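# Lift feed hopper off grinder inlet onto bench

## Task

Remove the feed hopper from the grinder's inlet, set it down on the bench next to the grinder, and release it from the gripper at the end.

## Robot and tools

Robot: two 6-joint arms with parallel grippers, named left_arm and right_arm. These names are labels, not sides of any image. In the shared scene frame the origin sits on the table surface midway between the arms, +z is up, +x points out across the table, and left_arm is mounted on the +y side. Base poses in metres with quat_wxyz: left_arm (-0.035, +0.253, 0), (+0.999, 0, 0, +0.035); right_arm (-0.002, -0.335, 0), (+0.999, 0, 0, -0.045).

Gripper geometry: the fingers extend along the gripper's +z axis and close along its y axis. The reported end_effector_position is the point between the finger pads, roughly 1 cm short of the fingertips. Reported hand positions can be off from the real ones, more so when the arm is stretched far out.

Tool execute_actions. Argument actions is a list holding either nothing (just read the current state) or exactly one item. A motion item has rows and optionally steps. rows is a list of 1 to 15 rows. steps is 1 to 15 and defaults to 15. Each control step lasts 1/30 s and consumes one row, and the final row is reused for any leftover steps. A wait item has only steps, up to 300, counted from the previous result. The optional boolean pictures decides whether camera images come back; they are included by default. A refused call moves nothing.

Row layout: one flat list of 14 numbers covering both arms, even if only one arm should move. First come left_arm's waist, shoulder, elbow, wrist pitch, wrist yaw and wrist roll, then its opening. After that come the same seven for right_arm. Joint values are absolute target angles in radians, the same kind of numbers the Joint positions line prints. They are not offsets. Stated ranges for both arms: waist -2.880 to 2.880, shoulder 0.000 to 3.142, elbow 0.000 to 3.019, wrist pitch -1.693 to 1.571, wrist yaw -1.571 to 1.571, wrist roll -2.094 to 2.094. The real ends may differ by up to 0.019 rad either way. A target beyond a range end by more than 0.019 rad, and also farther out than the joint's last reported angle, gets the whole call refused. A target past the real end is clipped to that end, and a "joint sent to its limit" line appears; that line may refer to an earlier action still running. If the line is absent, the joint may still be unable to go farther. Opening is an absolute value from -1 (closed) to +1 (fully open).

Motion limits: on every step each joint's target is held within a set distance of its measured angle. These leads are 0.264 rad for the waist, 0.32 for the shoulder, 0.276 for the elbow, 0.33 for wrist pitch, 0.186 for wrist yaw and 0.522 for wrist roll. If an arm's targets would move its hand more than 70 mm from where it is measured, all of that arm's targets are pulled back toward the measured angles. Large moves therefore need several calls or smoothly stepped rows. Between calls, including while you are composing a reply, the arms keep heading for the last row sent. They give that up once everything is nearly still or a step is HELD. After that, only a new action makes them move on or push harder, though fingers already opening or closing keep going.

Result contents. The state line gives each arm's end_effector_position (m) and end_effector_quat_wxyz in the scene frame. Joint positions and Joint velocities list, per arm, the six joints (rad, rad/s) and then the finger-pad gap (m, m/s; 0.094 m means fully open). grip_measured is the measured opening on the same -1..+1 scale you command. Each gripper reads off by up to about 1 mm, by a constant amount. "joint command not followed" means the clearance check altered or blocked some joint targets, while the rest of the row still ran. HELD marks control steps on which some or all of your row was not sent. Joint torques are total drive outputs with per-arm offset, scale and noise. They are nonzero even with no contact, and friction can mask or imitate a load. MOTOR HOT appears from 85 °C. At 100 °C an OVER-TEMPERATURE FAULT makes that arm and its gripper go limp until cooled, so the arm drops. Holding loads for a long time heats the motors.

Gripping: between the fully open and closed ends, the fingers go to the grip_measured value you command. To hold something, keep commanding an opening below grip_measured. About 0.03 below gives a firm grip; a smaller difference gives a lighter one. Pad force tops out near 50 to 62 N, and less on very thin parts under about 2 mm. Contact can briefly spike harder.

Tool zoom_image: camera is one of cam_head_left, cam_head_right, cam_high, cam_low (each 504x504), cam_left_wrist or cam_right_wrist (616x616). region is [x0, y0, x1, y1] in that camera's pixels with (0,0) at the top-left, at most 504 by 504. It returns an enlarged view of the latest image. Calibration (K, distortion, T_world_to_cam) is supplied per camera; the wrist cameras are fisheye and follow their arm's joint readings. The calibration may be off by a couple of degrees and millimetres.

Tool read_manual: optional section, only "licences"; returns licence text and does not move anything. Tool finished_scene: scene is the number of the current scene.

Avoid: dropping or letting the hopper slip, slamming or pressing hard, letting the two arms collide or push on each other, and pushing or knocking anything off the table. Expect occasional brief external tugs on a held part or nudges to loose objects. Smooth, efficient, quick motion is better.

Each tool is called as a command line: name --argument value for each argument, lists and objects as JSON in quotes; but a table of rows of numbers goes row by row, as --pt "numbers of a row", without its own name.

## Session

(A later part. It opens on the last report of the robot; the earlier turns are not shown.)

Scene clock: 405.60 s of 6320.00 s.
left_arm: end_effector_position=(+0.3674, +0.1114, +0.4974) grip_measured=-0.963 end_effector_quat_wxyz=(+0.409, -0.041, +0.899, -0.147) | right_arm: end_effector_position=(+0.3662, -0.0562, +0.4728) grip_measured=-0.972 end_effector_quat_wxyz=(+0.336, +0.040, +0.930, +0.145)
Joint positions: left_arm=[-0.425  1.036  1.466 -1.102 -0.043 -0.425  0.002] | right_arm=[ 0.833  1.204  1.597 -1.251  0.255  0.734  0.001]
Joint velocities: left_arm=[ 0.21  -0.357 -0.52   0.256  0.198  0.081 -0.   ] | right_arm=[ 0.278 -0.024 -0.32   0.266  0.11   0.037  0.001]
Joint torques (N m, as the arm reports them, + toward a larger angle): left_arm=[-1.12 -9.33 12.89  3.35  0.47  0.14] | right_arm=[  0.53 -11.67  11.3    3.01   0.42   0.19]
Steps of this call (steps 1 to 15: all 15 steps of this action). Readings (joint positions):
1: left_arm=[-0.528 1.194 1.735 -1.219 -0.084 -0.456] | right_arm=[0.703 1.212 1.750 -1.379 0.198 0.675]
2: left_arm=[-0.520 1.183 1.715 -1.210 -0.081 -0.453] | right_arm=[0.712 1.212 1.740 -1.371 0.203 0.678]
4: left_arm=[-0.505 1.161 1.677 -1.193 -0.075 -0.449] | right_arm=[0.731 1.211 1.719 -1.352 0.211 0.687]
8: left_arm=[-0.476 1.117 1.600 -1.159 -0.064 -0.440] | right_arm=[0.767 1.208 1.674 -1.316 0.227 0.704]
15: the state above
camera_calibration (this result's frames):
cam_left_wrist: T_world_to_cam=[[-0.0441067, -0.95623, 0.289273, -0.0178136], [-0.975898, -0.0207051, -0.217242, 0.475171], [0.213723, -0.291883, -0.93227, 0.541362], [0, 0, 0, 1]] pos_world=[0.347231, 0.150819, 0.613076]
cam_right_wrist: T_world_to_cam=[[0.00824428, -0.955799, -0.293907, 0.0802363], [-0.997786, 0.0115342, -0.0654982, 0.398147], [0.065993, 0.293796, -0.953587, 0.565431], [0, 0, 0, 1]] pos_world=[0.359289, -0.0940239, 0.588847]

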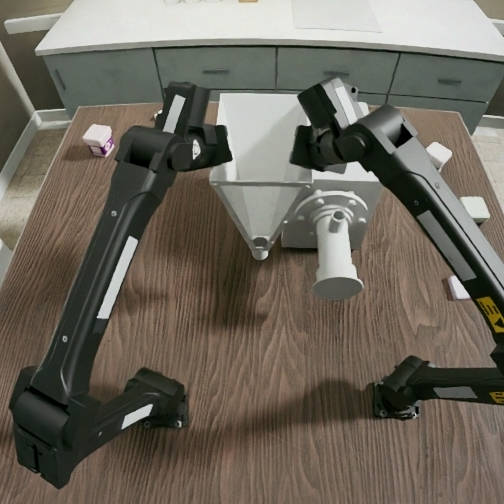

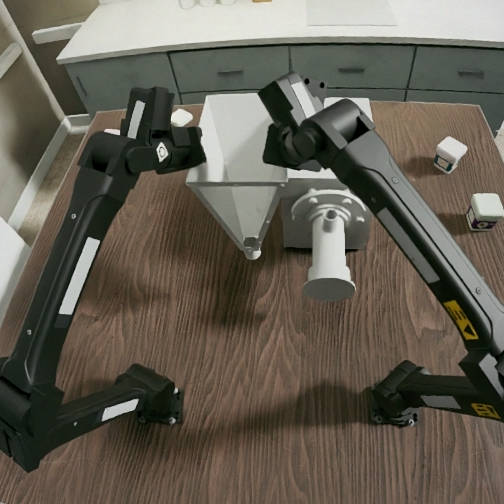

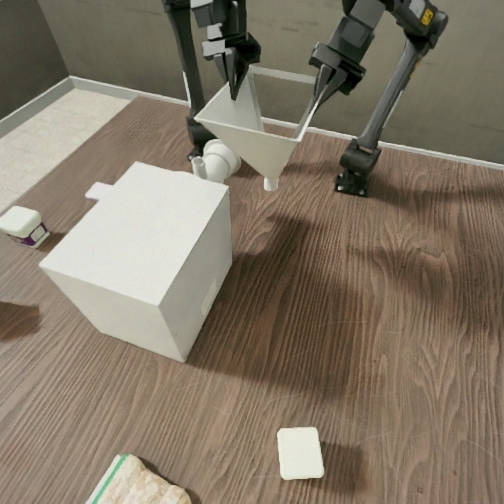

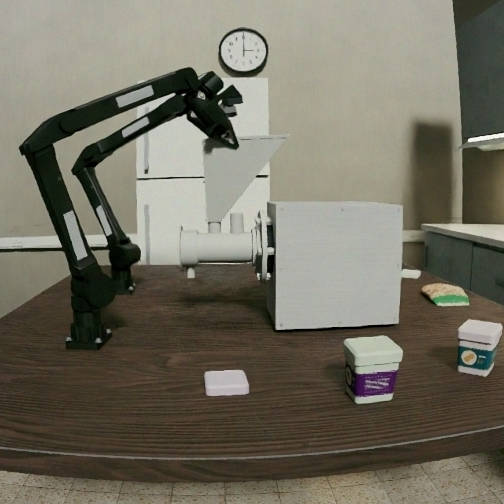

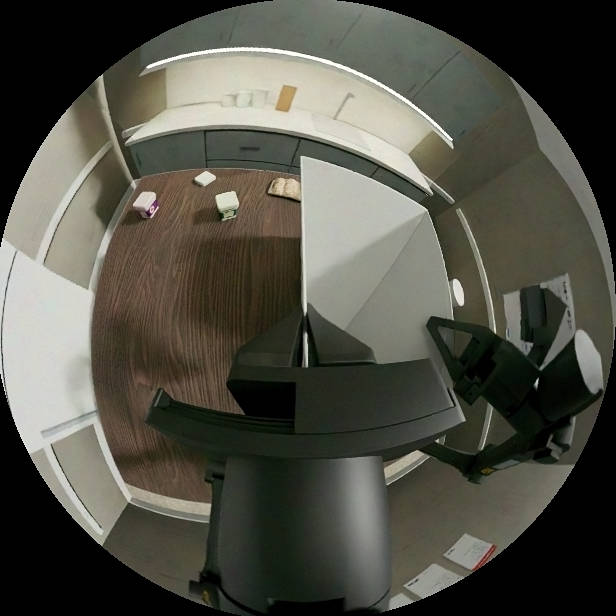

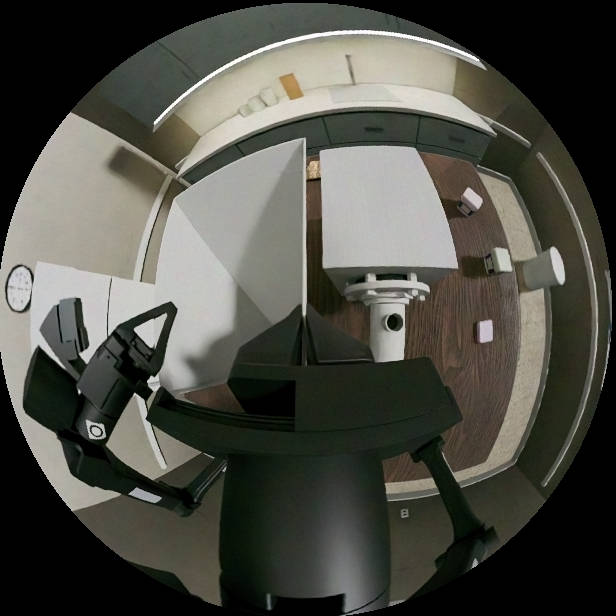

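execute_actions --actions '[{"rows":[[-0.394,0.960,1.444,-1.037,-0.023,-0.402,-1,0.866,1.165,1.596,-1.175,0.269,0.778,-1],[-0.383,0.950,1.426,-1.030,-0.019,-0.399,-1,0.873,1.169,1.586,-1.162,0.271,0.780,-1],[-0.372,0.939,1.407,-1.023,-0.014,-0.395,-1,0.881,1.173,1.575,-1.150,0.272,0.781,-1],[-0.360,0.928,1.389,-1.016,-0.010,-0.392,-1,0.889,1.176,1.564,-1.137,0.274,0.783,-1],[-0.349,0.917,1.371,-1.009,-0.005,-0.388,-1,0.896,1.179,1.554,-1.125,0.275,0.785,-1],[-0.338,0.907,1.353,-1.001,-0.001,-0.385,-1,0.904,1.181,1.543,-1.113,0.277,0.787,-1],[-0.327,0.896,1.335,-0.994,0.004,-0.381,-1,0.911,1.184,1.532,-1.100,0.278,0.788,-1],[-0.316,0.885,1.317,-0.987,0.008,-0.378,-1,0.919,1.187,1.522,-1.088,0.280,0.790,-1],[-0.305,0.874,1.298,-0.980,0.013,-0.374,-1,0.927,1.189,1.511,-1.075,0.281,0.792,-1],[-0.294,0.864,1.280,-0.973,0.018,-0.371,-1,0.934,1.192,1.500,-1.063,0.283,0.794,-1],[-0.282,0.853,1.262,-0.966,0.022,-0.367,-1,0.942,1.195,1.490,-1.050,0.284,0.795,-1],[-0.271,0.842,1.244,-0.959,0.027,-0.363,-1,0.950,1.198,1.479,-1.038,0.285,0.797,-1],[-0.260,0.832,1.226,-0.952,0.031,-0.360,-1,0.957,1.200,1.468,-1.026,0.287,0.799,-1],[-0.249,0.821,1.207,-0.945,0.036,-0.356,-1,0.965,1.203,1.457,-1.013,0.288,0.801,-1],[-0.238,0.810,1.189,-0.938,0.040,-0.353,-1,0.973,1.206,1.447,-1.001,0.290,0.803,-1]],"steps":15}]' --pictures false

execute_actions --actions '[{"rows":[[-0.227,0.799,1.171,-0.931,0.045,-0.349,-1,0.980,1.209,1.436,-0.988,0.291,0.804,-1],[-0.216,0.789,1.153,-0.923,0.049,-0.346,-1,0.988,1.211,1.425,-0.976,0.293,0.806,-1],[-0.205,0.778,1.135,-0.916,0.054,-0.342,-1,0.995,1.214,1.415,-0.964,0.294,0.808,-1],[-0.193,0.767,1.117,-0.909,0.058,-0.339,-1,1.003,1.217,1.404,-0.951,0.296,0.810,-1],[-0.182,0.756,1.098,-0.902,0.063,-0.335,-1,1.011,1.220,1.393,-0.939,0.297,0.811,-1],[-0.171,0.746,1.080,-0.895,0.067,-0.332,-1,1.018,1.222,1.383,-0.926,0.299,0.813,-1],[-0.160,0.735,1.062,-0.888,0.072,-0.328,-1,1.026,1.225,1.372,-0.914,0.30,0.815,-1],[-0.160,0.731,1.043,-0.872,0.072,-0.328,-1,1.026,1.225,1.355,-0.896,0.30,0.815,-1],[-0.160,0.727,1.024,-0.856,0.072,-0.328,-1,1.026,1.225,1.338,-0.879,0.30,0.815,-1],[-0.160,0.723,1.006,-0.840,0.072,-0.328,-1,1.026,1.225,1.321,-0.861,0.30,0.815,-1],[-0.160,0.719,0.987,-0.825,0.072,-0.328,-1,1.026,1.225,1.304,-0.844,0.30,0.815,-1],[-0.160,0.715,0.968,-0.809,0.072,-0.328,-1,1.026,1.226,1.287,-0.826,0.30,0.815,-1],[-0.160,0.712,0.949,-0.793,0.072,-0.328,-1,1.026,1.226,1.270,-0.808,0.30,0.815,-1],[-0.160,0.709,0.930,-0.777,0.072,-0.328,-1,1.026,1.227,1.253,-0.791,0.30,0.815,-1],[-0.160,0.706,0.912,-0.761,0.072,-0.328,-1,1.026,1.227,1.236,-0.773,0.30,0.815,-1]],"steps":15}]' --pictures false

execute_actions --actions '[{"rows":[[-0.160,0.703,0.893,-0.745,0.072,-0.328,-1,1.026,1.228,1.219,-0.756,0.30,0.815,-1],[-0.160,0.700,0.874,-0.729,0.072,-0.328,-1,1.026,1.229,1.202,-0.738,0.30,0.815,-1],[-0.160,0.698,0.856,-0.714,0.072,-0.328,-1,1.026,1.230,1.186,-0.721,0.30,0.815,-1],[-0.160,0.696,0.840,-0.700,0.072,-0.328,-1,1.026,1.231,1.171,-0.706,0.30,0.815,-1],[-0.160,0.694,0.825,-0.688,0.072,-0.328,-1,1.026,1.231,1.158,-0.692,0.30,0.815,-1],[-0.160,0.693,0.812,-0.677,0.072,-0.328,-1,1.026,1.232,1.146,-0.680,0.30,0.815,-1],[-0.160,0.692,0.801,-0.668,0.072,-0.328,-1,1.026,1.232,1.136,-0.670,0.30,0.815,-1],[-0.160,0.691,0.792,-0.660,0.072,-0.328,-1,1.026,1.233,1.128,-0.661,0.30,0.815,-1],[-0.160,0.690,0.785,-0.654,0.072,-0.328,-1,1.026,1.233,1.122,-0.655,0.30,0.815,-1],[-0.160,0.69,0.78,-0.65,0.072,-0.328,-1,1.026,1.233,1.117,-0.65,0.30,0.815,-1]],"steps":15}]'

Scene clock: 425.37 s of 6320.00 s.
left_arm: end_effector_position=(+0.3397, +0.1713, +0.4331) grip_measured=-0.963 end_effector_quat_wxyz=(+0.415, -0.071, +0.897, -0.135) | right_arm: end_effector_position=(+0.3480, +0.0052, +0.4097) grip_measured=-0.972 end_effector_quat_wxyz=(+0.332, +0.001, +0.929, +0.164)
Joint positions: left_arm=[-0.273  0.868  1.193 -0.993  0.025 -0.374  0.002] | right_arm=[ 0.959  1.219  1.433 -1.07   0.278  0.766  0.001]
Joint velocities: left_arm=[ 0.327 -0.327 -0.515  0.217  0.212  0.081  0.   ] | right_arm=[ 0.239  0.083 -0.295  0.398 -0.007 -0.022 -0.   ]
Joint torques (N m, as the arm reports them, + toward a larger angle): left_arm=[-0.43 -7.3  13.24  3.14  0.45  0.03] | right_arm=[ 0.95 -9.32 12.07  2.63  0.49  0.26]
Steps of this call (steps 1 to 30: the robot went on to your last target; steps 31 to 90: nothing new was sent; then 16.27 s passed at rest; steps 91 to 105: all 15 steps of this action). Readings (joint positions):
91: left_arm=[-0.408 1.009 1.427 -1.087 -0.038 -0.415] | right_arm=[0.856 1.202 1.572 -1.230 0.263 0.750]
92: left_arm=[-0.406 1.006 1.422 -1.082 -0.034 -0.414] | right_arm=[0.856 1.201 1.569 -1.225 0.264 0.750]
94: left_arm=[-0.395 0.994 1.399 -1.061 -0.025 -0.411] | right_arm=[0.863 1.200 1.557 -1.208 0.269 0.750]
98: left_arm=[-0.354 0.951 1.326 -1.035 -0.004 -0.397] | right_arm=[0.897 1.201 1.509 -1.159 0.272 0.751]
105: the state above

Scene clock: 425.87 s of 6320.00 s.
left_arm: end_effector_position=(+0.3209, +0.2070, +0.3515) grip_measured=-0.963 end_effector_quat_wxyz=(+0.422, -0.094, +0.894, -0.121) | right_arm: end_effector_position=(+0.3349, +0.0425, +0.3278) grip_measured=-0.972 end_effector_quat_wxyz=(+0.329, -0.022, +0.928, +0.174)
Joint positions: left_arm=[-0.17   0.744  0.917 -0.836  0.059 -0.338  0.002] | right_arm=[ 1.031  1.244  1.237 -0.849  0.293  0.783  0.001]
Joint velocities: left_arm=[ 0.005 -0.015 -0.545  0.501 -0.037 -0.051  0.001] | right_arm=[-0.005  0.015 -0.501  0.515  0.051  0.037 -0.001]
Joint torques (N m, as the arm reports them, + toward a larger angle): left_arm=[-1.08 -6.3  13.47  3.35  0.48  0.1 ] | right_arm=[  0.62 -10.25  12.32   2.74   0.38   0.34]
Steps of this call (steps 1 to 15: all 15 steps of this action). Readings (joint positions):
1: left_arm=[-0.262 0.857 1.175 -0.986 0.029 -0.370] | right_arm=[0.966 1.222 1.423 -1.057 0.280 0.768]
2: left_arm=[-0.251 0.847 1.157 -0.978 0.033 -0.367] | right_arm=[0.974 1.225 1.412 -1.044 0.281 0.770]
4: left_arm=[-0.230 0.826 1.120 -0.963 0.043 -0.359] | right_arm=[0.988 1.231 1.391 -1.019 0.284 0.773]
8: left_arm=[-0.187 0.782 1.047 -0.934 0.060 -0.346] | right_arm=[1.018 1.241 1.347 -0.967 0.290 0.781]
15: the state above

Scene clock: 426.37 s of 6320.00 s.
left_arm: end_effector_position=(+0.3210, +0.2062, +0.2871) grip_measured=-0.963 end_effector_quat_wxyz=(+0.417, -0.093, +0.896, -0.122) | right_arm: end_effector_position=(+0.3322, +0.0417, +0.2627) grip_measured=-0.972 end_effector_quat_wxyz=(+0.324, -0.021, +0.930, +0.172)
Joint positions: left_arm=[-0.17   0.732  0.748 -0.691  0.064 -0.337  0.002] | right_arm=[ 1.033  1.259  1.083 -0.692  0.29   0.792  0.001]
Joint velocities: left_arm=[-0.024 -0.044 -0.022  0.007  0.022 -0.051  0.   ] | right_arm=[-0.015 -0.005  0.002  0.046 -0.066 -0.051 -0.001]
Joint torques (N m, as the arm reports them, + toward a larger angle): left_arm=[-0.73 -6.38 14.11  3.39  0.42  0.11] | right_arm=[  0.32 -11.4   12.42   2.86   0.45   0.18]
Steps of this call (steps 1 to 15: all 15 steps of this action). Readings (joint positions):
1: left_arm=[-0.170 0.743 0.898 -0.820 0.061 -0.337] | right_arm=[1.031 1.244 1.219 -0.831 0.294 0.783]
2: left_arm=[-0.170 0.741 0.879 -0.804 0.062 -0.337] | right_arm=[1.031 1.245 1.201 -0.814 0.294 0.784]
4: left_arm=[-0.170 0.738 0.841 -0.772 0.064 -0.337] | right_arm=[1.031 1.246 1.166 -0.780 0.294 0.785]
8: left_arm=[-0.170 0.734 0.780 -0.720 0.064 -0.337] | right_arm=[1.032 1.253 1.110 -0.724 0.291 0.788]
15: the state above
camera_calibration (this result's frames):
cam_left_wrist: T_world_to_cam=[[0.0677092, -0.95577, 0.286216, 0.0965223], [-0.967243, -0.13323, -0.21608, 0.406265], [0.244655, -0.26221, -0.933483, 0.367206], [0, 0, 0, 1]] pos_world=[0.296583, 0.242665, 0.40294]
cam_right_wrist: T_world_to_cam=[[0.135758, -0.942493, -0.305413, 0.0724128], [-0.990512, -0.122472, -0.0623453, 0.351647], [0.0213555, 0.310979, -0.950177, 0.351795], [0, 0, 0, 1]] pos_world=[0.330967, 0.00191435, 0.378307]

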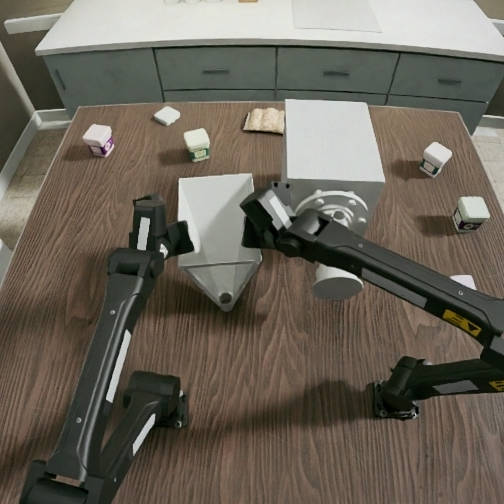

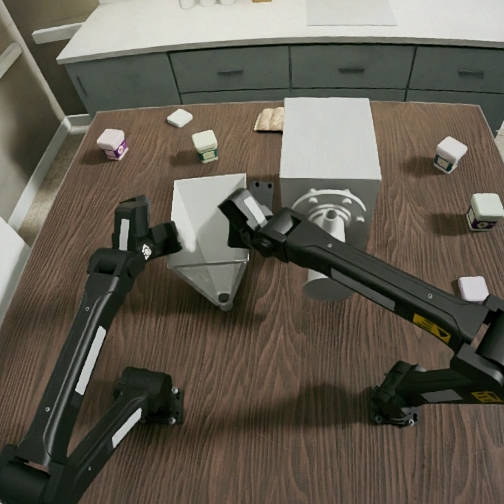

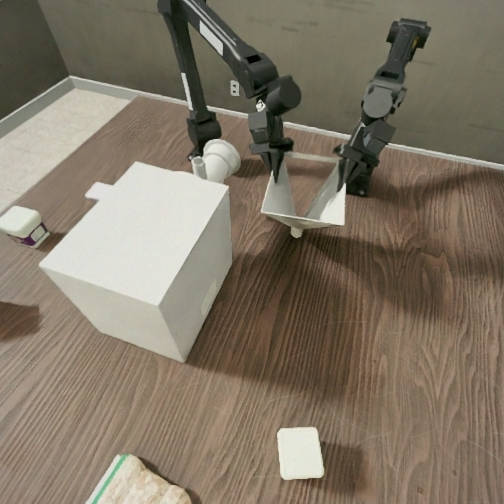

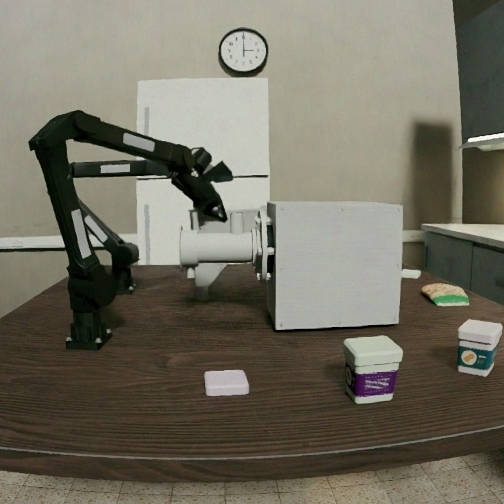

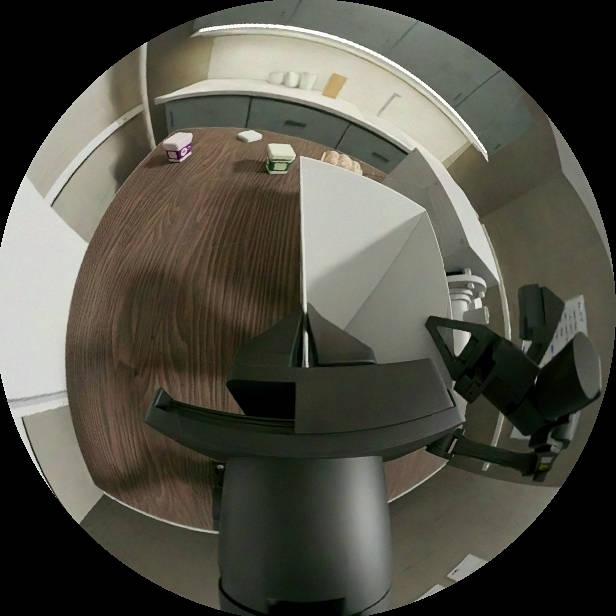

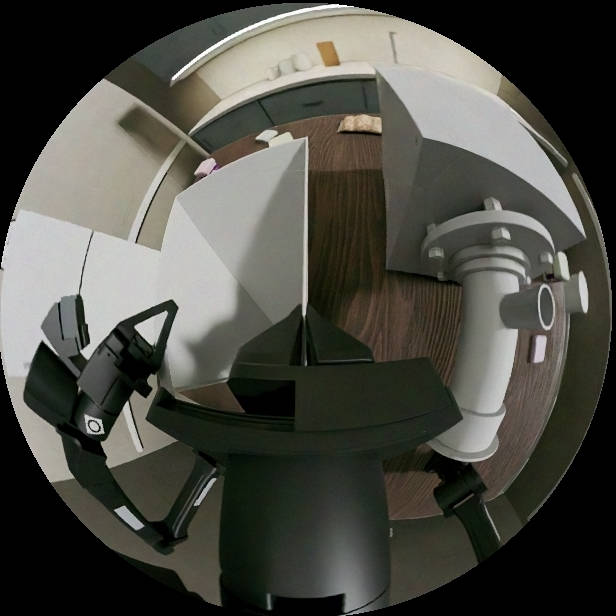

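execute_actions --actions '[{"rows":[[-0.160,0.700,0.800,-0.662,0.071,-0.329,-1,1.024,1.237,1.135,-0.662,0.293,0.800,-1],[-0.160,0.712,0.820,-0.674,0.070,-0.330,-1,1.021,1.242,1.152,-0.675,0.286,0.786,-1],[-0.157,0.730,0.838,-0.686,0.073,-0.329,-1,1.014,1.253,1.169,-0.689,0.274,0.780,-1],[-0.154,0.747,0.851,-0.695,0.077,-0.329,-1,1.006,1.265,1.183,-0.700,0.262,0.779,-1],[-0.150,0.765,0.864,-0.704,0.081,-0.328,-1,0.998,1.277,1.197,-0.712,0.250,0.777,-1],[-0.147,0.782,0.877,-0.713,0.085,-0.327,-1,0.989,1.289,1.210,-0.724,0.238,0.775,-1],[-0.144,0.800,0.889,-0.721,0.089,-0.326,-1,0.981,1.302,1.224,-0.735,0.226,0.773,-1],[-0.141,0.818,0.902,-0.730,0.092,-0.325,-1,0.973,1.314,1.238,-0.747,0.214,0.771,-1],[-0.138,0.835,0.915,-0.739,0.096,-0.325,-1,0.965,1.326,1.252,-0.758,0.201,0.769,-1],[-0.134,0.853,0.928,-0.748,0.100,-0.324,-1,0.957,1.338,1.266,-0.770,0.189,0.767,-1],[-0.131,0.870,0.941,-0.757,0.104,-0.323,-1,0.948,1.350,1.279,-0.782,0.177,0.765,-1],[-0.128,0.888,0.953,-0.765,0.108,-0.322,-1,0.940,1.363,1.293,-0.793,0.165,0.764,-1],[-0.125,0.906,0.966,-0.774,0.112,-0.321,-1,0.932,1.375,1.307,-0.805,0.153,0.762,-1],[-0.122,0.923,0.979,-0.783,0.115,-0.321,-1,0.924,1.387,1.321,-0.816,0.141,0.760,-1],[-0.118,0.941,0.992,-0.792,0.119,-0.320,-1,0.916,1.399,1.335,-0.828,0.129,0.758,-1]],"steps":15}]' --pictures false

execute_actions --actions '[{"rows":[[-0.115,0.958,1.005,-0.801,0.123,-0.319,-1,0.907,1.411,1.348,-0.840,0.117,0.756,-1],[-0.112,0.976,1.017,-0.809,0.127,-0.318,-1,0.899,1.423,1.362,-0.851,0.105,0.754,-1],[-0.109,0.994,1.030,-0.818,0.131,-0.317,-1,0.891,1.436,1.376,-0.863,0.093,0.752,-1],[-0.106,1.011,1.043,-0.827,0.134,-0.317,-1,0.883,1.448,1.390,-0.874,0.081,0.750,-1],[-0.102,1.029,1.056,-0.836,0.138,-0.316,-1,0.875,1.460,1.404,-0.886,0.069,0.748,-1],[-0.099,1.046,1.068,-0.844,0.142,-0.315,-1,0.866,1.472,1.417,-0.898,0.056,0.746,-1],[-0.096,1.064,1.081,-0.853,0.146,-0.314,-1,0.858,1.484,1.431,-0.909,0.044,0.745,-1],[-0.093,1.082,1.094,-0.862,0.150,-0.313,-1,0.850,1.496,1.445,-0.921,0.032,0.743,-1],[-0.090,1.099,1.107,-0.871,0.154,-0.312,-1,0.842,1.509,1.459,-0.932,0.020,0.741,-1],[-0.086,1.117,1.119,-0.879,0.157,-0.312,-1,0.833,1.521,1.472,-0.944,0.008,0.739,-1],[-0.083,1.134,1.132,-0.888,0.161,-0.311,-1,0.825,1.533,1.486,-0.955,-0.004,0.737,-1],[-0.08,1.152,1.145,-0.897,0.165,-0.31,-1,0.817,1.545,1.50,-0.967,-0.016,0.735,-1]],"steps":15}]'

Scene clock: 451.57 s of 6320.00 s.
left_arm: end_effector_position=(+0.3576, +0.2110, +0.2732) grip_measured=-0.963 end_effector_quat_wxyz=(+0.343, -0.109, +0.926, -0.117) | right_arm: end_effector_position=(+0.3677, +0.0468, +0.2499) grip_measured=-0.972 end_effector_quat_wxyz=(+0.250, -0.014, +0.954, +0.162)
Joint positions: left_arm=[-0.132  0.926  0.876 -0.784  0.101 -0.335  0.002] | right_arm=[ 0.939  1.383  1.218 -0.817  0.146  0.776  0.001]
Joint velocities: left_arm=[ 0.093  0.513  0.359 -0.266  0.125  0.007 -0.001] | right_arm=[-0.239  0.357  0.383 -0.349 -0.344 -0.051 -0.   ]
Joint torques (N m, as the arm reports them, + toward a larger angle): left_arm=[-1.24 -6.92 19.8   2.    0.65  0.13] | right_arm=[ -1.07 -10.93  16.8    1.8   -0.07  -0.1 ]
Steps of this call (steps 1 to 15: the robot went on to your last target; steps 16 to 90: nothing new was sent; then 21.70 s passed at rest; steps 91 to 105: all 15 steps of this action). Readings (joint positions):
91: left_arm=[-0.170 0.730 0.748 -0.691 0.062 -0.337] | right_arm=[1.033 1.259 1.083 -0.689 0.290 0.792]
92: left_arm=[-0.170 0.730 0.748 -0.691 0.061 -0.337] | right_arm=[1.033 1.259 1.083 -0.689 0.288 0.790]
94: left_arm=[-0.170 0.735 0.750 -0.696 0.062 -0.337] | right_arm=[1.032 1.260 1.084 -0.695 0.280 0.787]
98: left_arm=[-0.160 0.787 0.782 -0.726 0.074 -0.337] | right_arm=[1.005 1.292 1.118 -0.734 0.237 0.787]
105: the state above

Scene clock: 452.07 s of 6320.00 s.
left_arm: end_effector_position=(+0.4109, +0.2159, +0.2520) grip_measured=-0.963 end_effector_quat_wxyz=(+0.256, -0.121, +0.952, -0.119) | right_arm: end_effector_position=(+0.4184, +0.0512, +0.2294) grip_measured=-0.972 end_effector_quat_wxyz=(+0.161, +0.001, +0.975, +0.154)
Joint positions: left_arm=[-0.094  1.178  1.055 -0.895  0.152 -0.321  0.002] | right_arm=[ 0.83   1.561  1.407 -0.967 -0.01   0.744  0.001]
Joint velocities: left_arm=[ 0.015  0.181  0.129 -0.042  0.022  0.007  0.   ] | right_arm=[-0.083  0.122  0.105 -0.1   -0.139  0.037 -0.   ]
Joint torques (N m, as the arm reports them, + toward a larger angle): left_arm=[ -0.35 -11.8   18.13   1.27   0.57   0.04] | right_arm=[  0.41 -17.62  16.02   1.5   -0.12  -0.12]
Steps of this call (steps 1 to 15: all 15 steps of this action). Readings (joint positions):
1: left_arm=[-0.129 0.944 0.888 -0.792 0.105 -0.335] | right_arm=[0.931 1.395 1.232 -0.828 0.134 0.774]
2: left_arm=[-0.126 0.962 0.901 -0.800 0.109 -0.334] | right_arm=[0.923 1.407 1.245 -0.840 0.123 0.772]
4: left_arm=[-0.120 0.996 0.925 -0.817 0.116 -0.332] | right_arm=[0.907 1.431 1.271 -0.862 0.100 0.768]
8: left_arm=[-0.107 1.068 0.977 -0.850 0.131 -0.328] | right_arm=[0.876 1.482 1.326 -0.906 0.053 0.759]
15: the state above
camera_calibration (this result's frames):
cam_left_wrist: T_world_to_cam=[[0.169824, -0.945305, 0.278493, 0.0675269], [-0.982065, -0.138851, 0.127549, 0.407703], [-0.0819035, -0.295159, -0.951931, 0.461001], [0, 0, 0, 1]] pos_world=[0.426681, 0.256512, 0.368033]
cam_right_wrist: T_world_to_cam=[[0.0355463, -0.955109, -0.294115, 0.0994899], [-0.95342, -0.120622, 0.276479, 0.342731], [-0.299544, 0.270587, -0.914908, 0.443673], [0, 0, 0, 1]] pos_world=[0.45613, 0.0163121, 0.340424]

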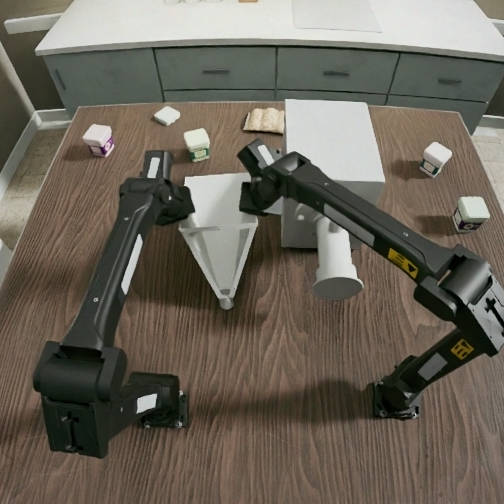

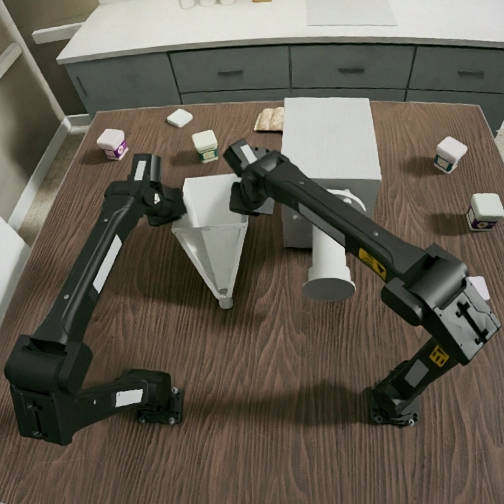

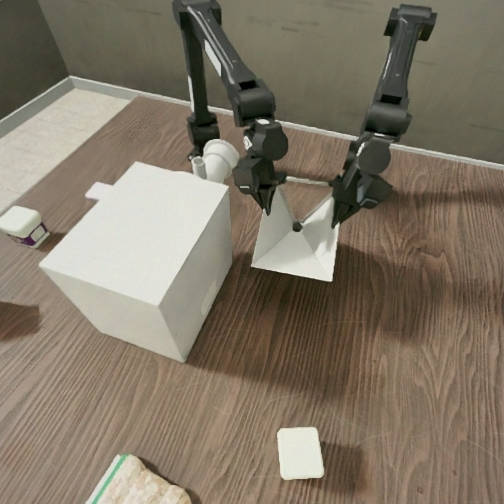

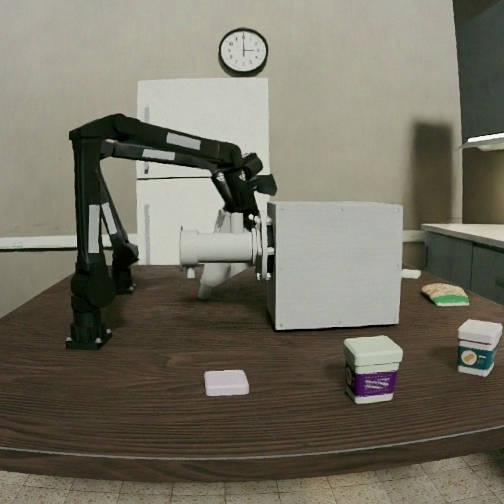

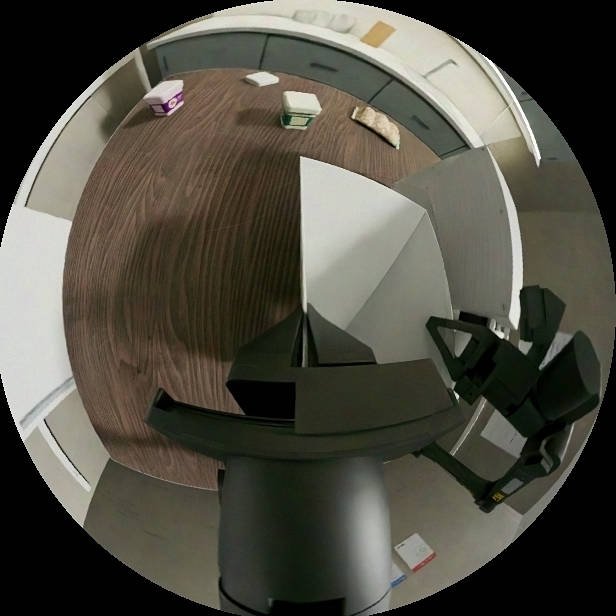

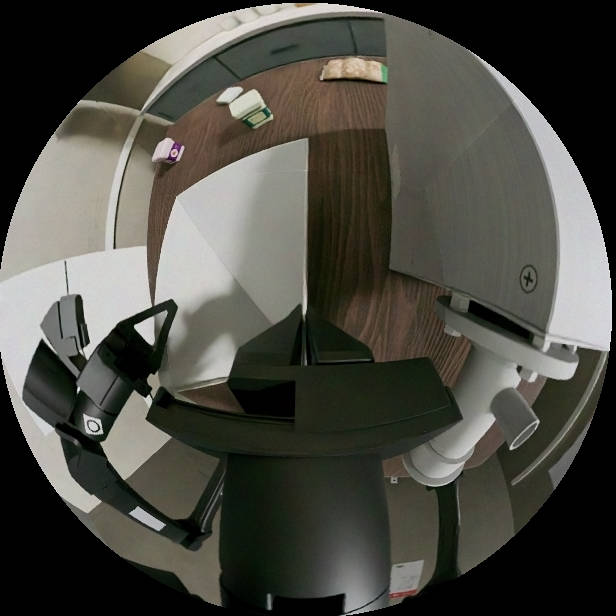

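execute_actions --actions '[{"rows":[[-0.085,1.155,1.125,-0.89,0.16,-0.315,-1,0.82,1.545,1.48,-0.96,-0.014,0.738,-1],[-0.09,1.158,1.105,-0.885,0.157,-0.318,-1,0.825,1.545,1.46,-0.955,-0.012,0.74,-1],[-0.09,1.16,1.095,-0.885,0.157,-0.318,-1,0.825,1.545,1.45,-0.955,-0.012,0.74,-1]],"steps":4}]' --pictures false

Scene clock: 455.23 s of 6320.00 s.
left_arm: end_effector_position=(+0.4115, +0.2158, +0.2518) grip_measured=-0.963 end_effector_quat_wxyz=(+0.253, -0.120, +0.953, -0.119) | right_arm: end_effector_position=(+0.4188, +0.0508, +0.2292) grip_measured=-0.972 end_effector_quat_wxyz=(+0.158, +0.001, +0.975, +0.154)
Joint positions: left_arm=[-0.094  1.182  1.06  -0.9    0.153 -0.319  0.002] | right_arm=[ 0.828  1.564  1.41  -0.972 -0.013  0.744  0.001]
Joint velocities: left_arm=[-0.005  0.005  0.007  0.002 -0.051  0.051 -0.001] | right_arm=[-0.005 -0.005  0.002 -0.002 -0.037  0.022 -0.001]
Joint torques (N m, as the arm reports them, + toward a larger angle): left_arm=[ -1.22 -10.2   13.96   1.83   0.23   0.03] | right_arm=[ -0.64 -15.38  12.53   1.92   0.07  -0.09]
Steps of this call (steps 1 to 15: the robot went on to your last target; steps 16 to 90: nothing new was sent; then 0.03 s passed at rest; steps 91 to 94: all 4 steps of this action). Readings (joint positions):
91: left_arm=[-0.094 1.182 1.060 -0.900 0.154 -0.319] | right_arm=[0.828 1.564 1.410 -0.972 -0.013 0.744]
92: left_arm=[-0.094 1.182 1.060 -0.900 0.153 -0.319] | right_arm=[0.828 1.564 1.410 -0.972 -0.013 0.744]
94: the state above

execute_actions --actions '[{"rows":[[-0.088,1.16,1.118,-0.89,0.158,-0.316,-1,0.821,1.545,1.47,-0.961,-0.015,0.739,-1],[-0.085,1.163,1.14,-0.897,0.158,-0.315,-1,0.818,1.546,1.49,-0.968,-0.018,0.738,-1],[-0.082,1.178,1.153,-0.910,0.161,-0.313,-1,0.814,1.560,1.506,-0.982,-0.028,0.737,-1],[-0.079,1.193,1.165,-0.923,0.164,-0.311,-1,0.810,1.575,1.521,-0.996,-0.039,0.736,-1],[-0.076,1.209,1.177,-0.936,0.168,-0.309,-1,0.805,1.589,1.536,-1.011,-0.049,0.736,-1],[-0.073,1.224,1.189,-0.949,0.171,-0.307,-1,0.801,1.603,1.551,-1.025,-0.060,0.735,-1],[-0.070,1.239,1.201,-0.963,0.174,-0.305,-1,0.797,1.618,1.566,-1.039,-0.070,0.734,-1],[-0.067,1.255,1.213,-0.976,0.177,-0.303,-1,0.793,1.632,1.581,-1.053,-0.081,0.733,-1],[-0.064,1.270,1.225,-0.989,0.181,-0.301,-1,0.788,1.646,1.596,-1.068,-0.091,0.733,-1],[-0.061,1.285,1.237,-1.002,0.184,-0.299,-1,0.784,1.661,1.612,-1.082,-0.102,0.732,-1],[-0.057,1.301,1.250,-1.015,0.187,-0.296,-1,0.780,1.675,1.627,-1.096,-0.112,0.731,-1],[-0.054,1.316,1.262,-1.028,0.190,-0.294,-1,0.776,1.690,1.642,-1.110,-0.123,0.730,-1],[-0.051,1.331,1.274,-1.041,0.194,-0.292,-1,0.771,1.704,1.657,-1.125,-0.133,0.730,-1],[-0.048,1.347,1.286,-1.054,0.197,-0.290,-1,0.767,1.718,1.672,-1.139,-0.144,0.729,-1],[-0.045,1.362,1.298,-1.068,0.200,-0.288,-1,0.763,1.733,1.687,-1.153,-0.154,0.728,-1]],"steps":15}]' --pictures false

execute_actions --actions '[{"rows":[[-0.042,1.377,1.310,-1.081,0.203,-0.286,-1,0.759,1.747,1.703,-1.167,-0.165,0.727,-1],[-0.039,1.392,1.323,-1.094,0.207,-0.284,-1,0.754,1.761,1.718,-1.182,-0.175,0.727,-1],[-0.036,1.408,1.335,-1.107,0.210,-0.282,-1,0.750,1.776,1.733,-1.196,-0.186,0.726,-1],[-0.033,1.423,1.347,-1.12,0.213,-0.28,-1,0.746,1.79,1.748,-1.21,-0.196,0.725,-1],[-0.033,1.423,1.347,-1.12,0.213,-0.28,-1,0.746,1.79,1.748,-1.21,-0.196,0.725,-1],[-0.033,1.423,1.347,-1.12,0.213,-0.28,-1,0.746,1.79,1.748,-1.21,-0.196,0.725,-1],[-0.033,1.423,1.347,-1.12,0.213,-0.28,-1,0.746,1.79,1.748,-1.21,-0.196,0.725,-1],[-0.033,1.423,1.33,-1.115,0.213,-0.28,-1,0.746,1.79,1.73,-1.205,-0.196,0.725,-1],[-0.033,1.423,1.31,-1.11,0.213,-0.28,-1,0.746,1.79,1.712,-1.20,-0.196,0.725,-1],[-0.033,1.423,1.295,-1.11,0.213,-0.28,-1,0.746,1.79,1.70,-1.20,-0.196,0.725,-1]],"steps":11}]'

Scene clock: 490.63 s of 6320.00 s.
left_arm: end_effector_position=(+0.4369, +0.2258, +0.2259) grip_measured=-0.963 end_effector_quat_wxyz=(+0.168, -0.135, +0.970, -0.115) | right_arm: end_effector_position=(+0.4432, +0.0609, +0.2043) grip_measured=-0.972 end_effector_quat_wxyz=(+0.072, +0.011, +0.987, +0.144)
Joint positions: left_arm=[-0.062  1.356  1.192 -1.038  0.181 -0.302  0.002] | right_arm=[ 0.781  1.72   1.571 -1.124 -0.125  0.733  0.001]
Joint velocities: left_arm=[ 0.063  0.513  0.335 -0.393  0.154  0.007  0.   ] | right_arm=[-0.132  0.474  0.447 -0.422 -0.3   -0.022 -0.001]
Joint torques (N m, as the arm reports them, + toward a larger angle): left_arm=[ -1.3  -12.23  18.35   0.8    0.75   0.07] | right_arm=[  0.3  -17.48  16.12   1.3   -0.65   0.02]
Steps of this call (steps 1 to 15: the robot went on to your last target; steps 16 to 90: nothing new was sent; then 31.90 s passed at rest; steps 91 to 105: all 15 steps of this action). Readings (joint positions):
91: left_arm=[-0.094 1.182 1.060 -0.900 0.153 -0.319] | right_arm=[0.828 1.564 1.410 -0.972 -0.013 0.744]
92: left_arm=[-0.094 1.182 1.060 -0.900 0.153 -0.319] | right_arm=[0.828 1.564 1.410 -0.972 -0.013 0.744]
94: left_arm=[-0.094 1.186 1.065 -0.909 0.153 -0.318] | right_arm=[0.828 1.567 1.415 -0.981 -0.019 0.744]
98: left_arm=[-0.087 1.227 1.103 -0.956 0.161 -0.316] | right_arm=[0.814 1.604 1.461 -1.032 -0.052 0.743]
105: the state above

Scene clock: 491.00 s of 6320.00 s.
left_arm: end_effector_position=(+0.4510, +0.2310, +0.2078) grip_measured=-0.963 end_effector_quat_wxyz=(+0.121, -0.140, +0.976, -0.115) | right_arm: end_effector_position=(+0.4562, +0.0656, +0.1867) grip_measured=-0.972 end_effector_quat_wxyz=(+0.025, +0.018, +0.990, +0.138)
Joint positions: left_arm=[-0.045  1.455  1.262 -1.106  0.198 -0.287  0.002] | right_arm=[ 0.757  1.81   1.658 -1.201 -0.182  0.725  0.001]
Joint velocities: left_arm=[ 0.015 -0.015  0.002 -0.002  0.081 -0.022  0.001] | right_arm=[-0.005  0.005 -0.007 -0.022 -0.007 -0.022  0.001]
Joint torques (N m, as the arm reports them, + toward a larger angle): left_arm=[ -0.37 -13.45  13.19   0.48   0.76   0.08] | right_arm=[ -1.38 -18.87  12.61   1.26  -0.6    0.  ]
Steps of this call (steps 1 to 11: all 11 steps of this action). Readings (joint positions):
1: left_arm=[-0.059 1.372 1.203 -1.051 0.184 -0.300] | right_arm=[0.777 1.736 1.586 -1.138 -0.136 0.732]
2: left_arm=[-0.056 1.388 1.216 -1.063 0.188 -0.298] | right_arm=[0.773 1.750 1.601 -1.153 -0.146 0.730]
4: left_arm=[-0.051 1.419 1.240 -1.089 0.193 -0.293] | right_arm=[0.766 1.779 1.631 -1.180 -0.166 0.728]
8: left_arm=[-0.046 1.454 1.262 -1.106 0.197 -0.288] | right_arm=[0.758 1.810 1.658 -1.200 -0.180 0.725]
11: the state above
camera_calibration (this result's frames):
cam_left_wrist: T_world_to_cam=[[0.24257, -0.937715, 0.248698, 0.0588806], [-0.909954, -0.131036, 0.393463, 0.365176], [-0.336367, -0.321747, -0.885063, 0.533606], [0, 0, 0, 1]] pos_world=[0.497498, 0.27475, 0.313949]
cam_right_wrist: T_world_to_cam=[[-0.0400615, -0.963472, -0.264796, 0.128935], [-0.84082, -0.110668, 0.529881, 0.293042], [-0.53983, 0.243873, -0.805673, 0.503009], [0, 0, 0, 1]] pos_world=[0.523101, 0.033985, 0.284125]

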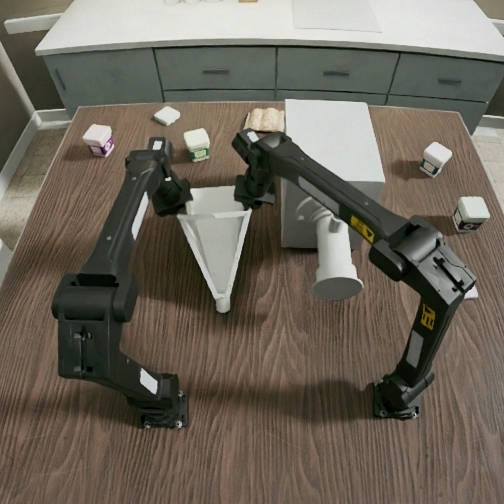

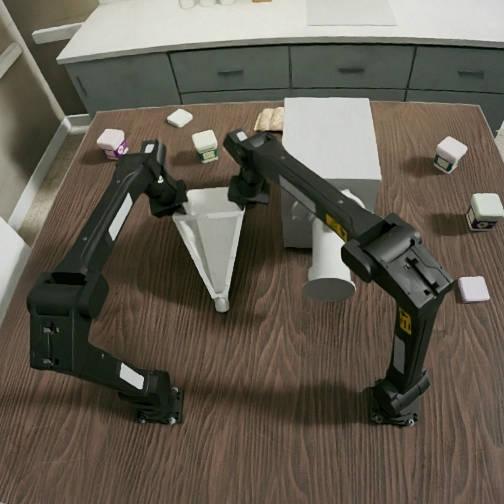

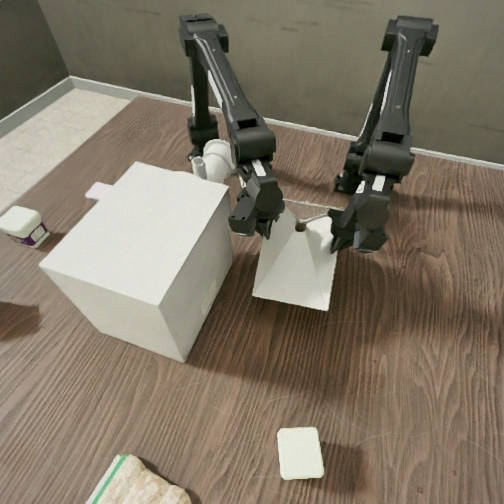

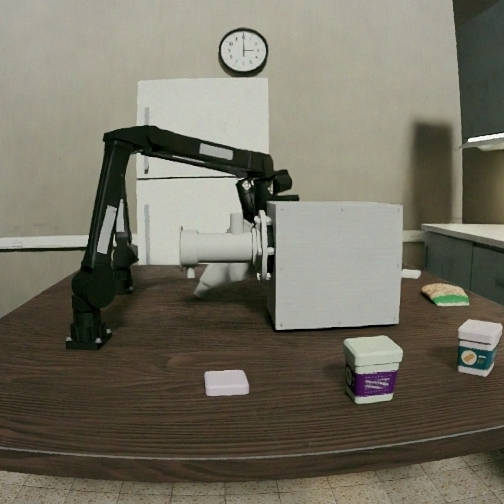

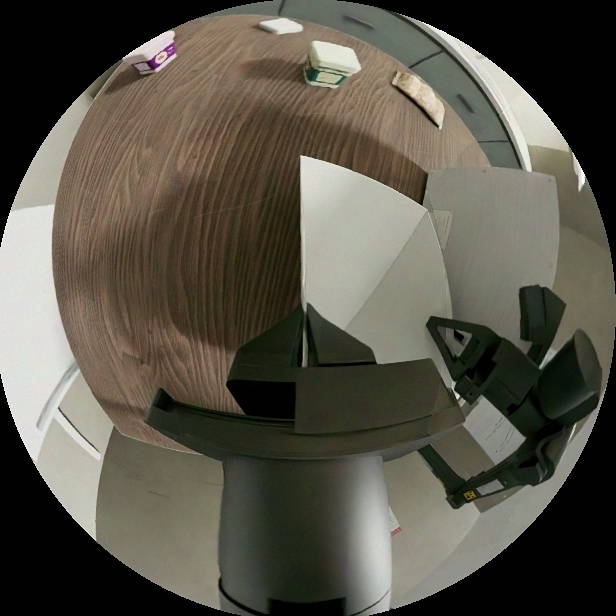

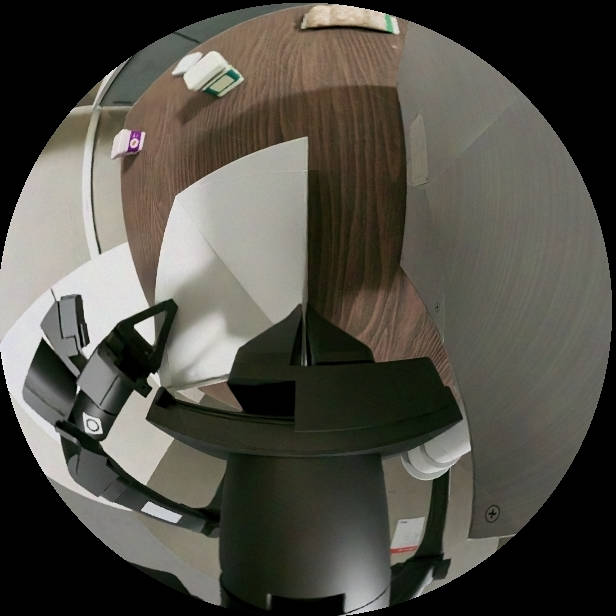

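execute_actions --actions '[{"rows":[[-0.035,1.428,1.32,-1.108,0.205,-0.281,-1,0.747,1.79,1.72,-1.20,-0.19,0.722,-1],[-0.034,1.433,1.345,-1.106,0.205,-0.28,-1,0.746,1.792,1.742,-1.20,-0.19,0.72,-1],[-0.032,1.447,1.355,-1.118,0.207,-0.278,-1,0.744,1.806,1.756,-1.213,-0.198,0.718,-1],[-0.031,1.462,1.364,-1.129,0.208,-0.277,-1,0.741,1.821,1.769,-1.227,-0.207,0.716,-1],[-0.029,1.476,1.373,-1.141,0.210,-0.275,-1,0.739,1.835,1.782,-1.240,-0.215,0.714,-1],[-0.027,1.490,1.382,-1.152,0.212,-0.274,-1,0.736,1.850,1.795,-1.253,-0.224,0.712,-1],[-0.026,1.505,1.391,-1.164,0.213,-0.272,-1,0.734,1.864,1.808,-1.267,-0.232,0.711,-1],[-0.024,1.519,1.401,-1.176,0.215,-0.271,-1,0.731,1.879,1.821,-1.280,-0.241,0.709,-1],[-0.022,1.533,1.410,-1.187,0.217,-0.269,-1,0.729,1.893,1.834,-1.293,-0.249,0.707,-1],[-0.020,1.548,1.419,-1.199,0.218,-0.268,-1,0.726,1.908,1.847,-1.307,-0.258,0.705,-1],[-0.019,1.562,1.428,-1.210,0.220,-0.266,-1,0.724,1.922,1.860,-1.320,-0.266,0.703,-1],[-0.017,1.576,1.438,-1.222,0.222,-0.265,-1,0.721,1.937,1.874,-1.334,-0.275,0.701,-1],[-0.015,1.591,1.447,-1.234,0.223,-0.263,-1,0.719,1.951,1.887,-1.347,-0.283,0.699,-1],[-0.014,1.605,1.456,-1.245,0.225,-0.262,-1,0.716,1.966,1.900,-1.360,-0.292,0.697,-1],[-0.012,1.620,1.465,-1.257,0.227,-0.260,-1,0.714,1.980,1.913,-1.374,-0.300,0.695,-1]],"steps":15}]' --pictures false

execute_actions --actions '[{"rows":[[-0.010,1.633,1.474,-1.268,0.228,-0.259,-1,0.711,1.994,1.926,-1.386,-0.308,0.693,-1],[-0.009,1.646,1.482,-1.278,0.230,-0.257,-1,0.709,2.007,1.937,-1.398,-0.316,0.692,-1],[-0.007,1.658,1.490,-1.288,0.231,-0.256,-1,0.707,2.019,1.948,-1.409,-0.323,0.690,-1],[-0.006,1.669,1.497,-1.297,0.232,-0.255,-1,0.705,2.030,1.958,-1.420,-0.330,0.689,-1],[-0.005,1.679,1.504,-1.305,0.233,-0.254,-1,0.703,2.040,1.967,-1.429,-0.336,0.687,-1],[-0.004,1.688,1.510,-1.312,0.234,-0.253,-1,0.701,2.049,1.976,-1.437,-0.341,0.686,-1],[-0.003,1.696,1.515,-1.319,0.235,-0.252,-1,0.700,2.057,1.983,-1.445,-0.346,0.685,-1],[-0.002,1.703,1.519,-1.324,0.236,-0.252,-1,0.699,2.064,1.989,-1.451,-0.350,0.684,-1],[-0.001,1.709,1.523,-1.329,0.237,-0.251,-1,0.698,2.070,1.995,-1.456,-0.353,0.683,-1],[-0.001,1.714,1.526,-1.333,0.237,-0.251,-1,0.697,2.075,1.999,-1.461,-0.356,0.683,-1],[0.0,1.717,1.528,-1.336,0.238,-0.25,-1,0.696,2.079,2.003,-1.464,-0.358,0.682,-1],[0.0,1.72,1.53,-1.338,0.238,-0.25,-1,0.696,2.082,2.005,-1.467,-0.36,0.682,-1]],"steps":15}]'

Scene clock: 508.23 s of 6320.00 s.
left_arm: end_effector_position=(+0.4702, +0.2395, +0.1780) grip_measured=-0.963 end_effector_quat_wxyz=(+0.046, -0.150, +0.982, -0.109) | right_arm: end_effector_position=(+0.4741, +0.0743, +0.1578) grip_measured=-0.972 end_effector_quat_wxyz=(-0.051, +0.028, +0.990, +0.129)
Joint positions: left_arm=[-0.026  1.609  1.377 -1.221  0.207 -0.271  0.002] | right_arm=[ 0.728  1.962  1.81  -1.338 -0.267  0.705  0.001]
Joint velocities: left_arm=[ 0.044  0.513  0.237 -0.349  0.081 -0.051 -0.   ] | right_arm=[-0.073  0.484  0.354 -0.432 -0.271 -0.037 -0.   ]
Joint torques (N m, as the arm reports them, + toward a larger angle): left_arm=[ -0.34 -15.38  16.55   0.07   0.88   0.06] | right_arm=[  0.02 -22.34  14.92   0.8   -0.79  -0.06]
Steps of this call (steps 1 to 15: the robot went on to your last target; steps 16 to 90: nothing new was sent; then 13.73 s passed at rest; steps 91 to 105: all 15 steps of this action). Readings (joint positions):
91: left_arm=[-0.045 1.455 1.262 -1.106 0.198 -0.287] | right_arm=[0.757 1.810 1.658 -1.201 -0.182 0.725]
92: left_arm=[-0.045 1.455 1.263 -1.106 0.198 -0.287] | right_arm=[0.757 1.810 1.658 -1.201 -0.182 0.725]
94: left_arm=[-0.045 1.458 1.268 -1.113 0.198 -0.286] | right_arm=[0.757 1.813 1.664 -1.210 -0.183 0.724]
98: left_arm=[-0.040 1.495 1.306 -1.151 0.199 -0.282] | right_arm=[0.749 1.850 1.712 -1.254 -0.206 0.720]
105: the state above

Scene clock: 508.73 s of 6320.00 s.
left_arm: end_effector_position=(+0.4787, +0.2440, +0.1445) grip_measured=-0.963 end_effector_quat_wxyz=(-0.026, -0.157, +0.981, -0.108) | right_arm: end_effector_position=(+0.4818, +0.0785, +0.1262) grip_measured=-0.972 end_effector_quat_wxyz=(-0.121, +0.037, +0.985, +0.118)
Joint positions: left_arm=[-0.014  1.741  1.459 -1.318  0.221 -0.258  0.002] | right_arm=[ 0.708  2.09   1.924 -1.455 -0.336  0.684  0.001]
Joint velocities: left_arm=[ 0.005  0.015  0.012 -0.042  0.081 -0.037 -0.002] | right_arm=[-0.024  0.034  0.012 -0.042  0.022  0.007  0.   ]
Joint torques (N m, as the arm reports them, + toward a larger angle): left_arm=[  0.06 -15.7   15.94  -0.88   0.84   0.05] | right_arm=[ -0.91 -22.35  14.67   0.28  -0.97  -0.11]
Steps of this call (steps 1 to 15: all 15 steps of this action). Readings (joint positions):
1: left_arm=[-0.024 1.626 1.385 -1.233 0.210 -0.269] | right_arm=[0.725 1.978 1.822 -1.352 -0.277 0.703]
2: left_arm=[-0.023 1.642 1.394 -1.244 0.212 -0.268] | right_arm=[0.723 1.993 1.834 -1.366 -0.286 0.701]
4: left_arm=[-0.020 1.670 1.411 -1.265 0.215 -0.266] | right_arm=[0.719 2.021 1.857 -1.391 -0.302 0.697]
8: left_arm=[-0.016 1.712 1.440 -1.296 0.219 -0.262] | right_arm=[0.712 2.061 1.896 -1.428 -0.322 0.689]
15: the state above
camera_calibration (this result's frames):
cam_left_wrist: T_world_to_cam=[[0.308849, -0.930516, 0.196856, 0.0541105], [-0.756355, -0.1148, 0.644009, 0.303336], [-0.576662, -0.347795, -0.739256, 0.59142], [0, 0, 0, 1]] pos_world=[0.553767, 0.290866, 0.231208]
cam_right_wrist: T_world_to_cam=[[-0.107416, -0.971733, -0.21023, 0.152564], [-0.649368, -0.091547, 0.754944, 0.225897], [-0.75285, 0.217609, -0.621179, 0.546305], [0, 0, 0, 1]] pos_world=[0.574363, 0.0500508, 0.200887]

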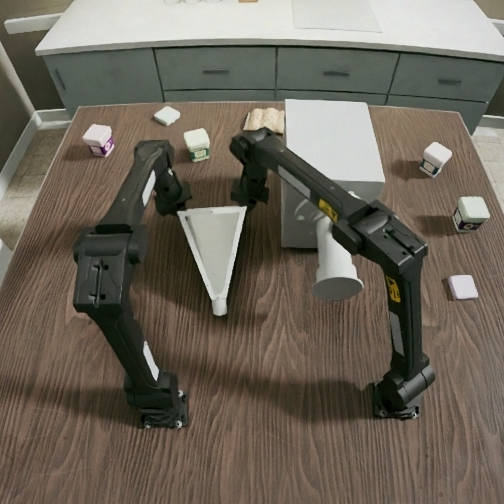

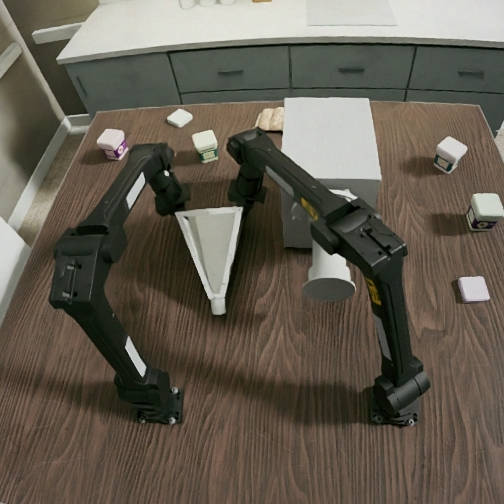

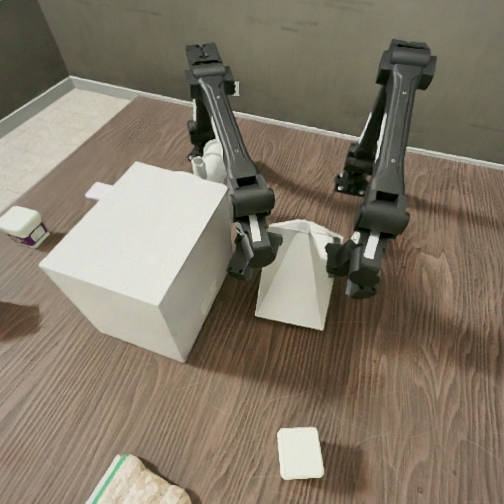

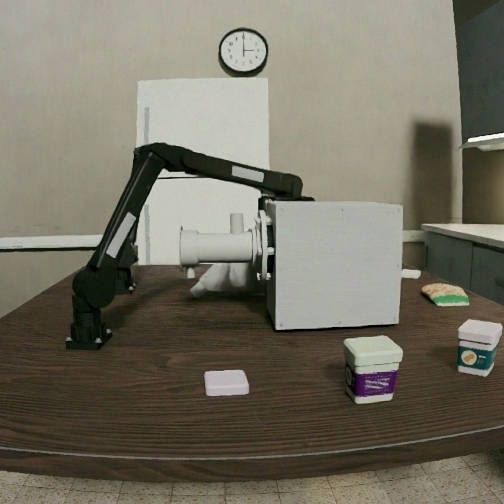

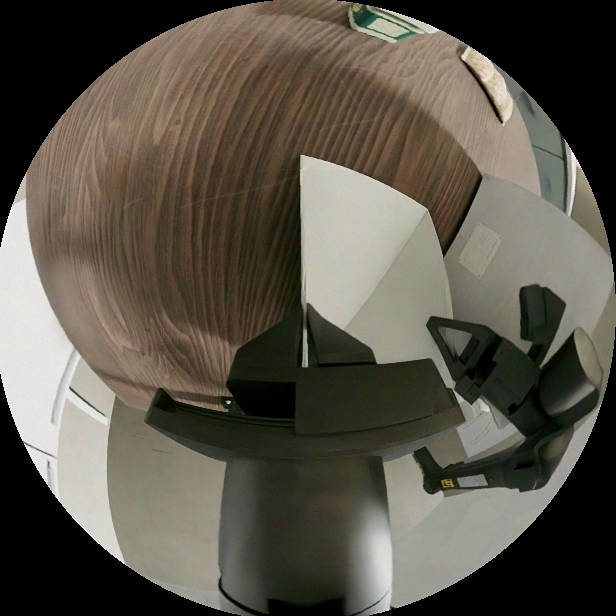

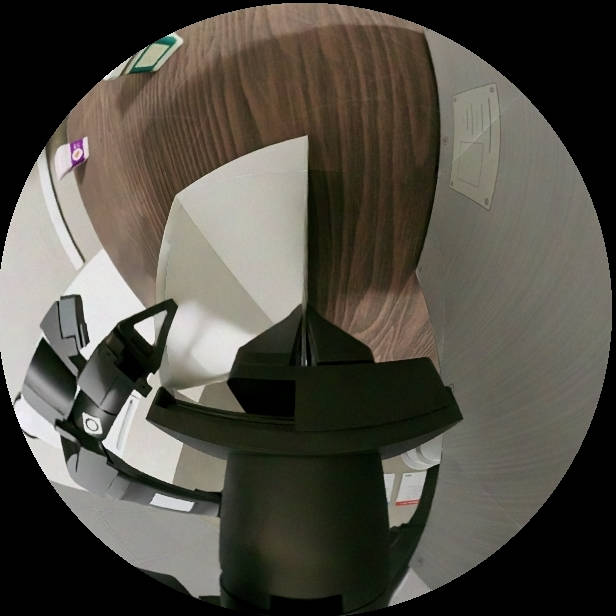

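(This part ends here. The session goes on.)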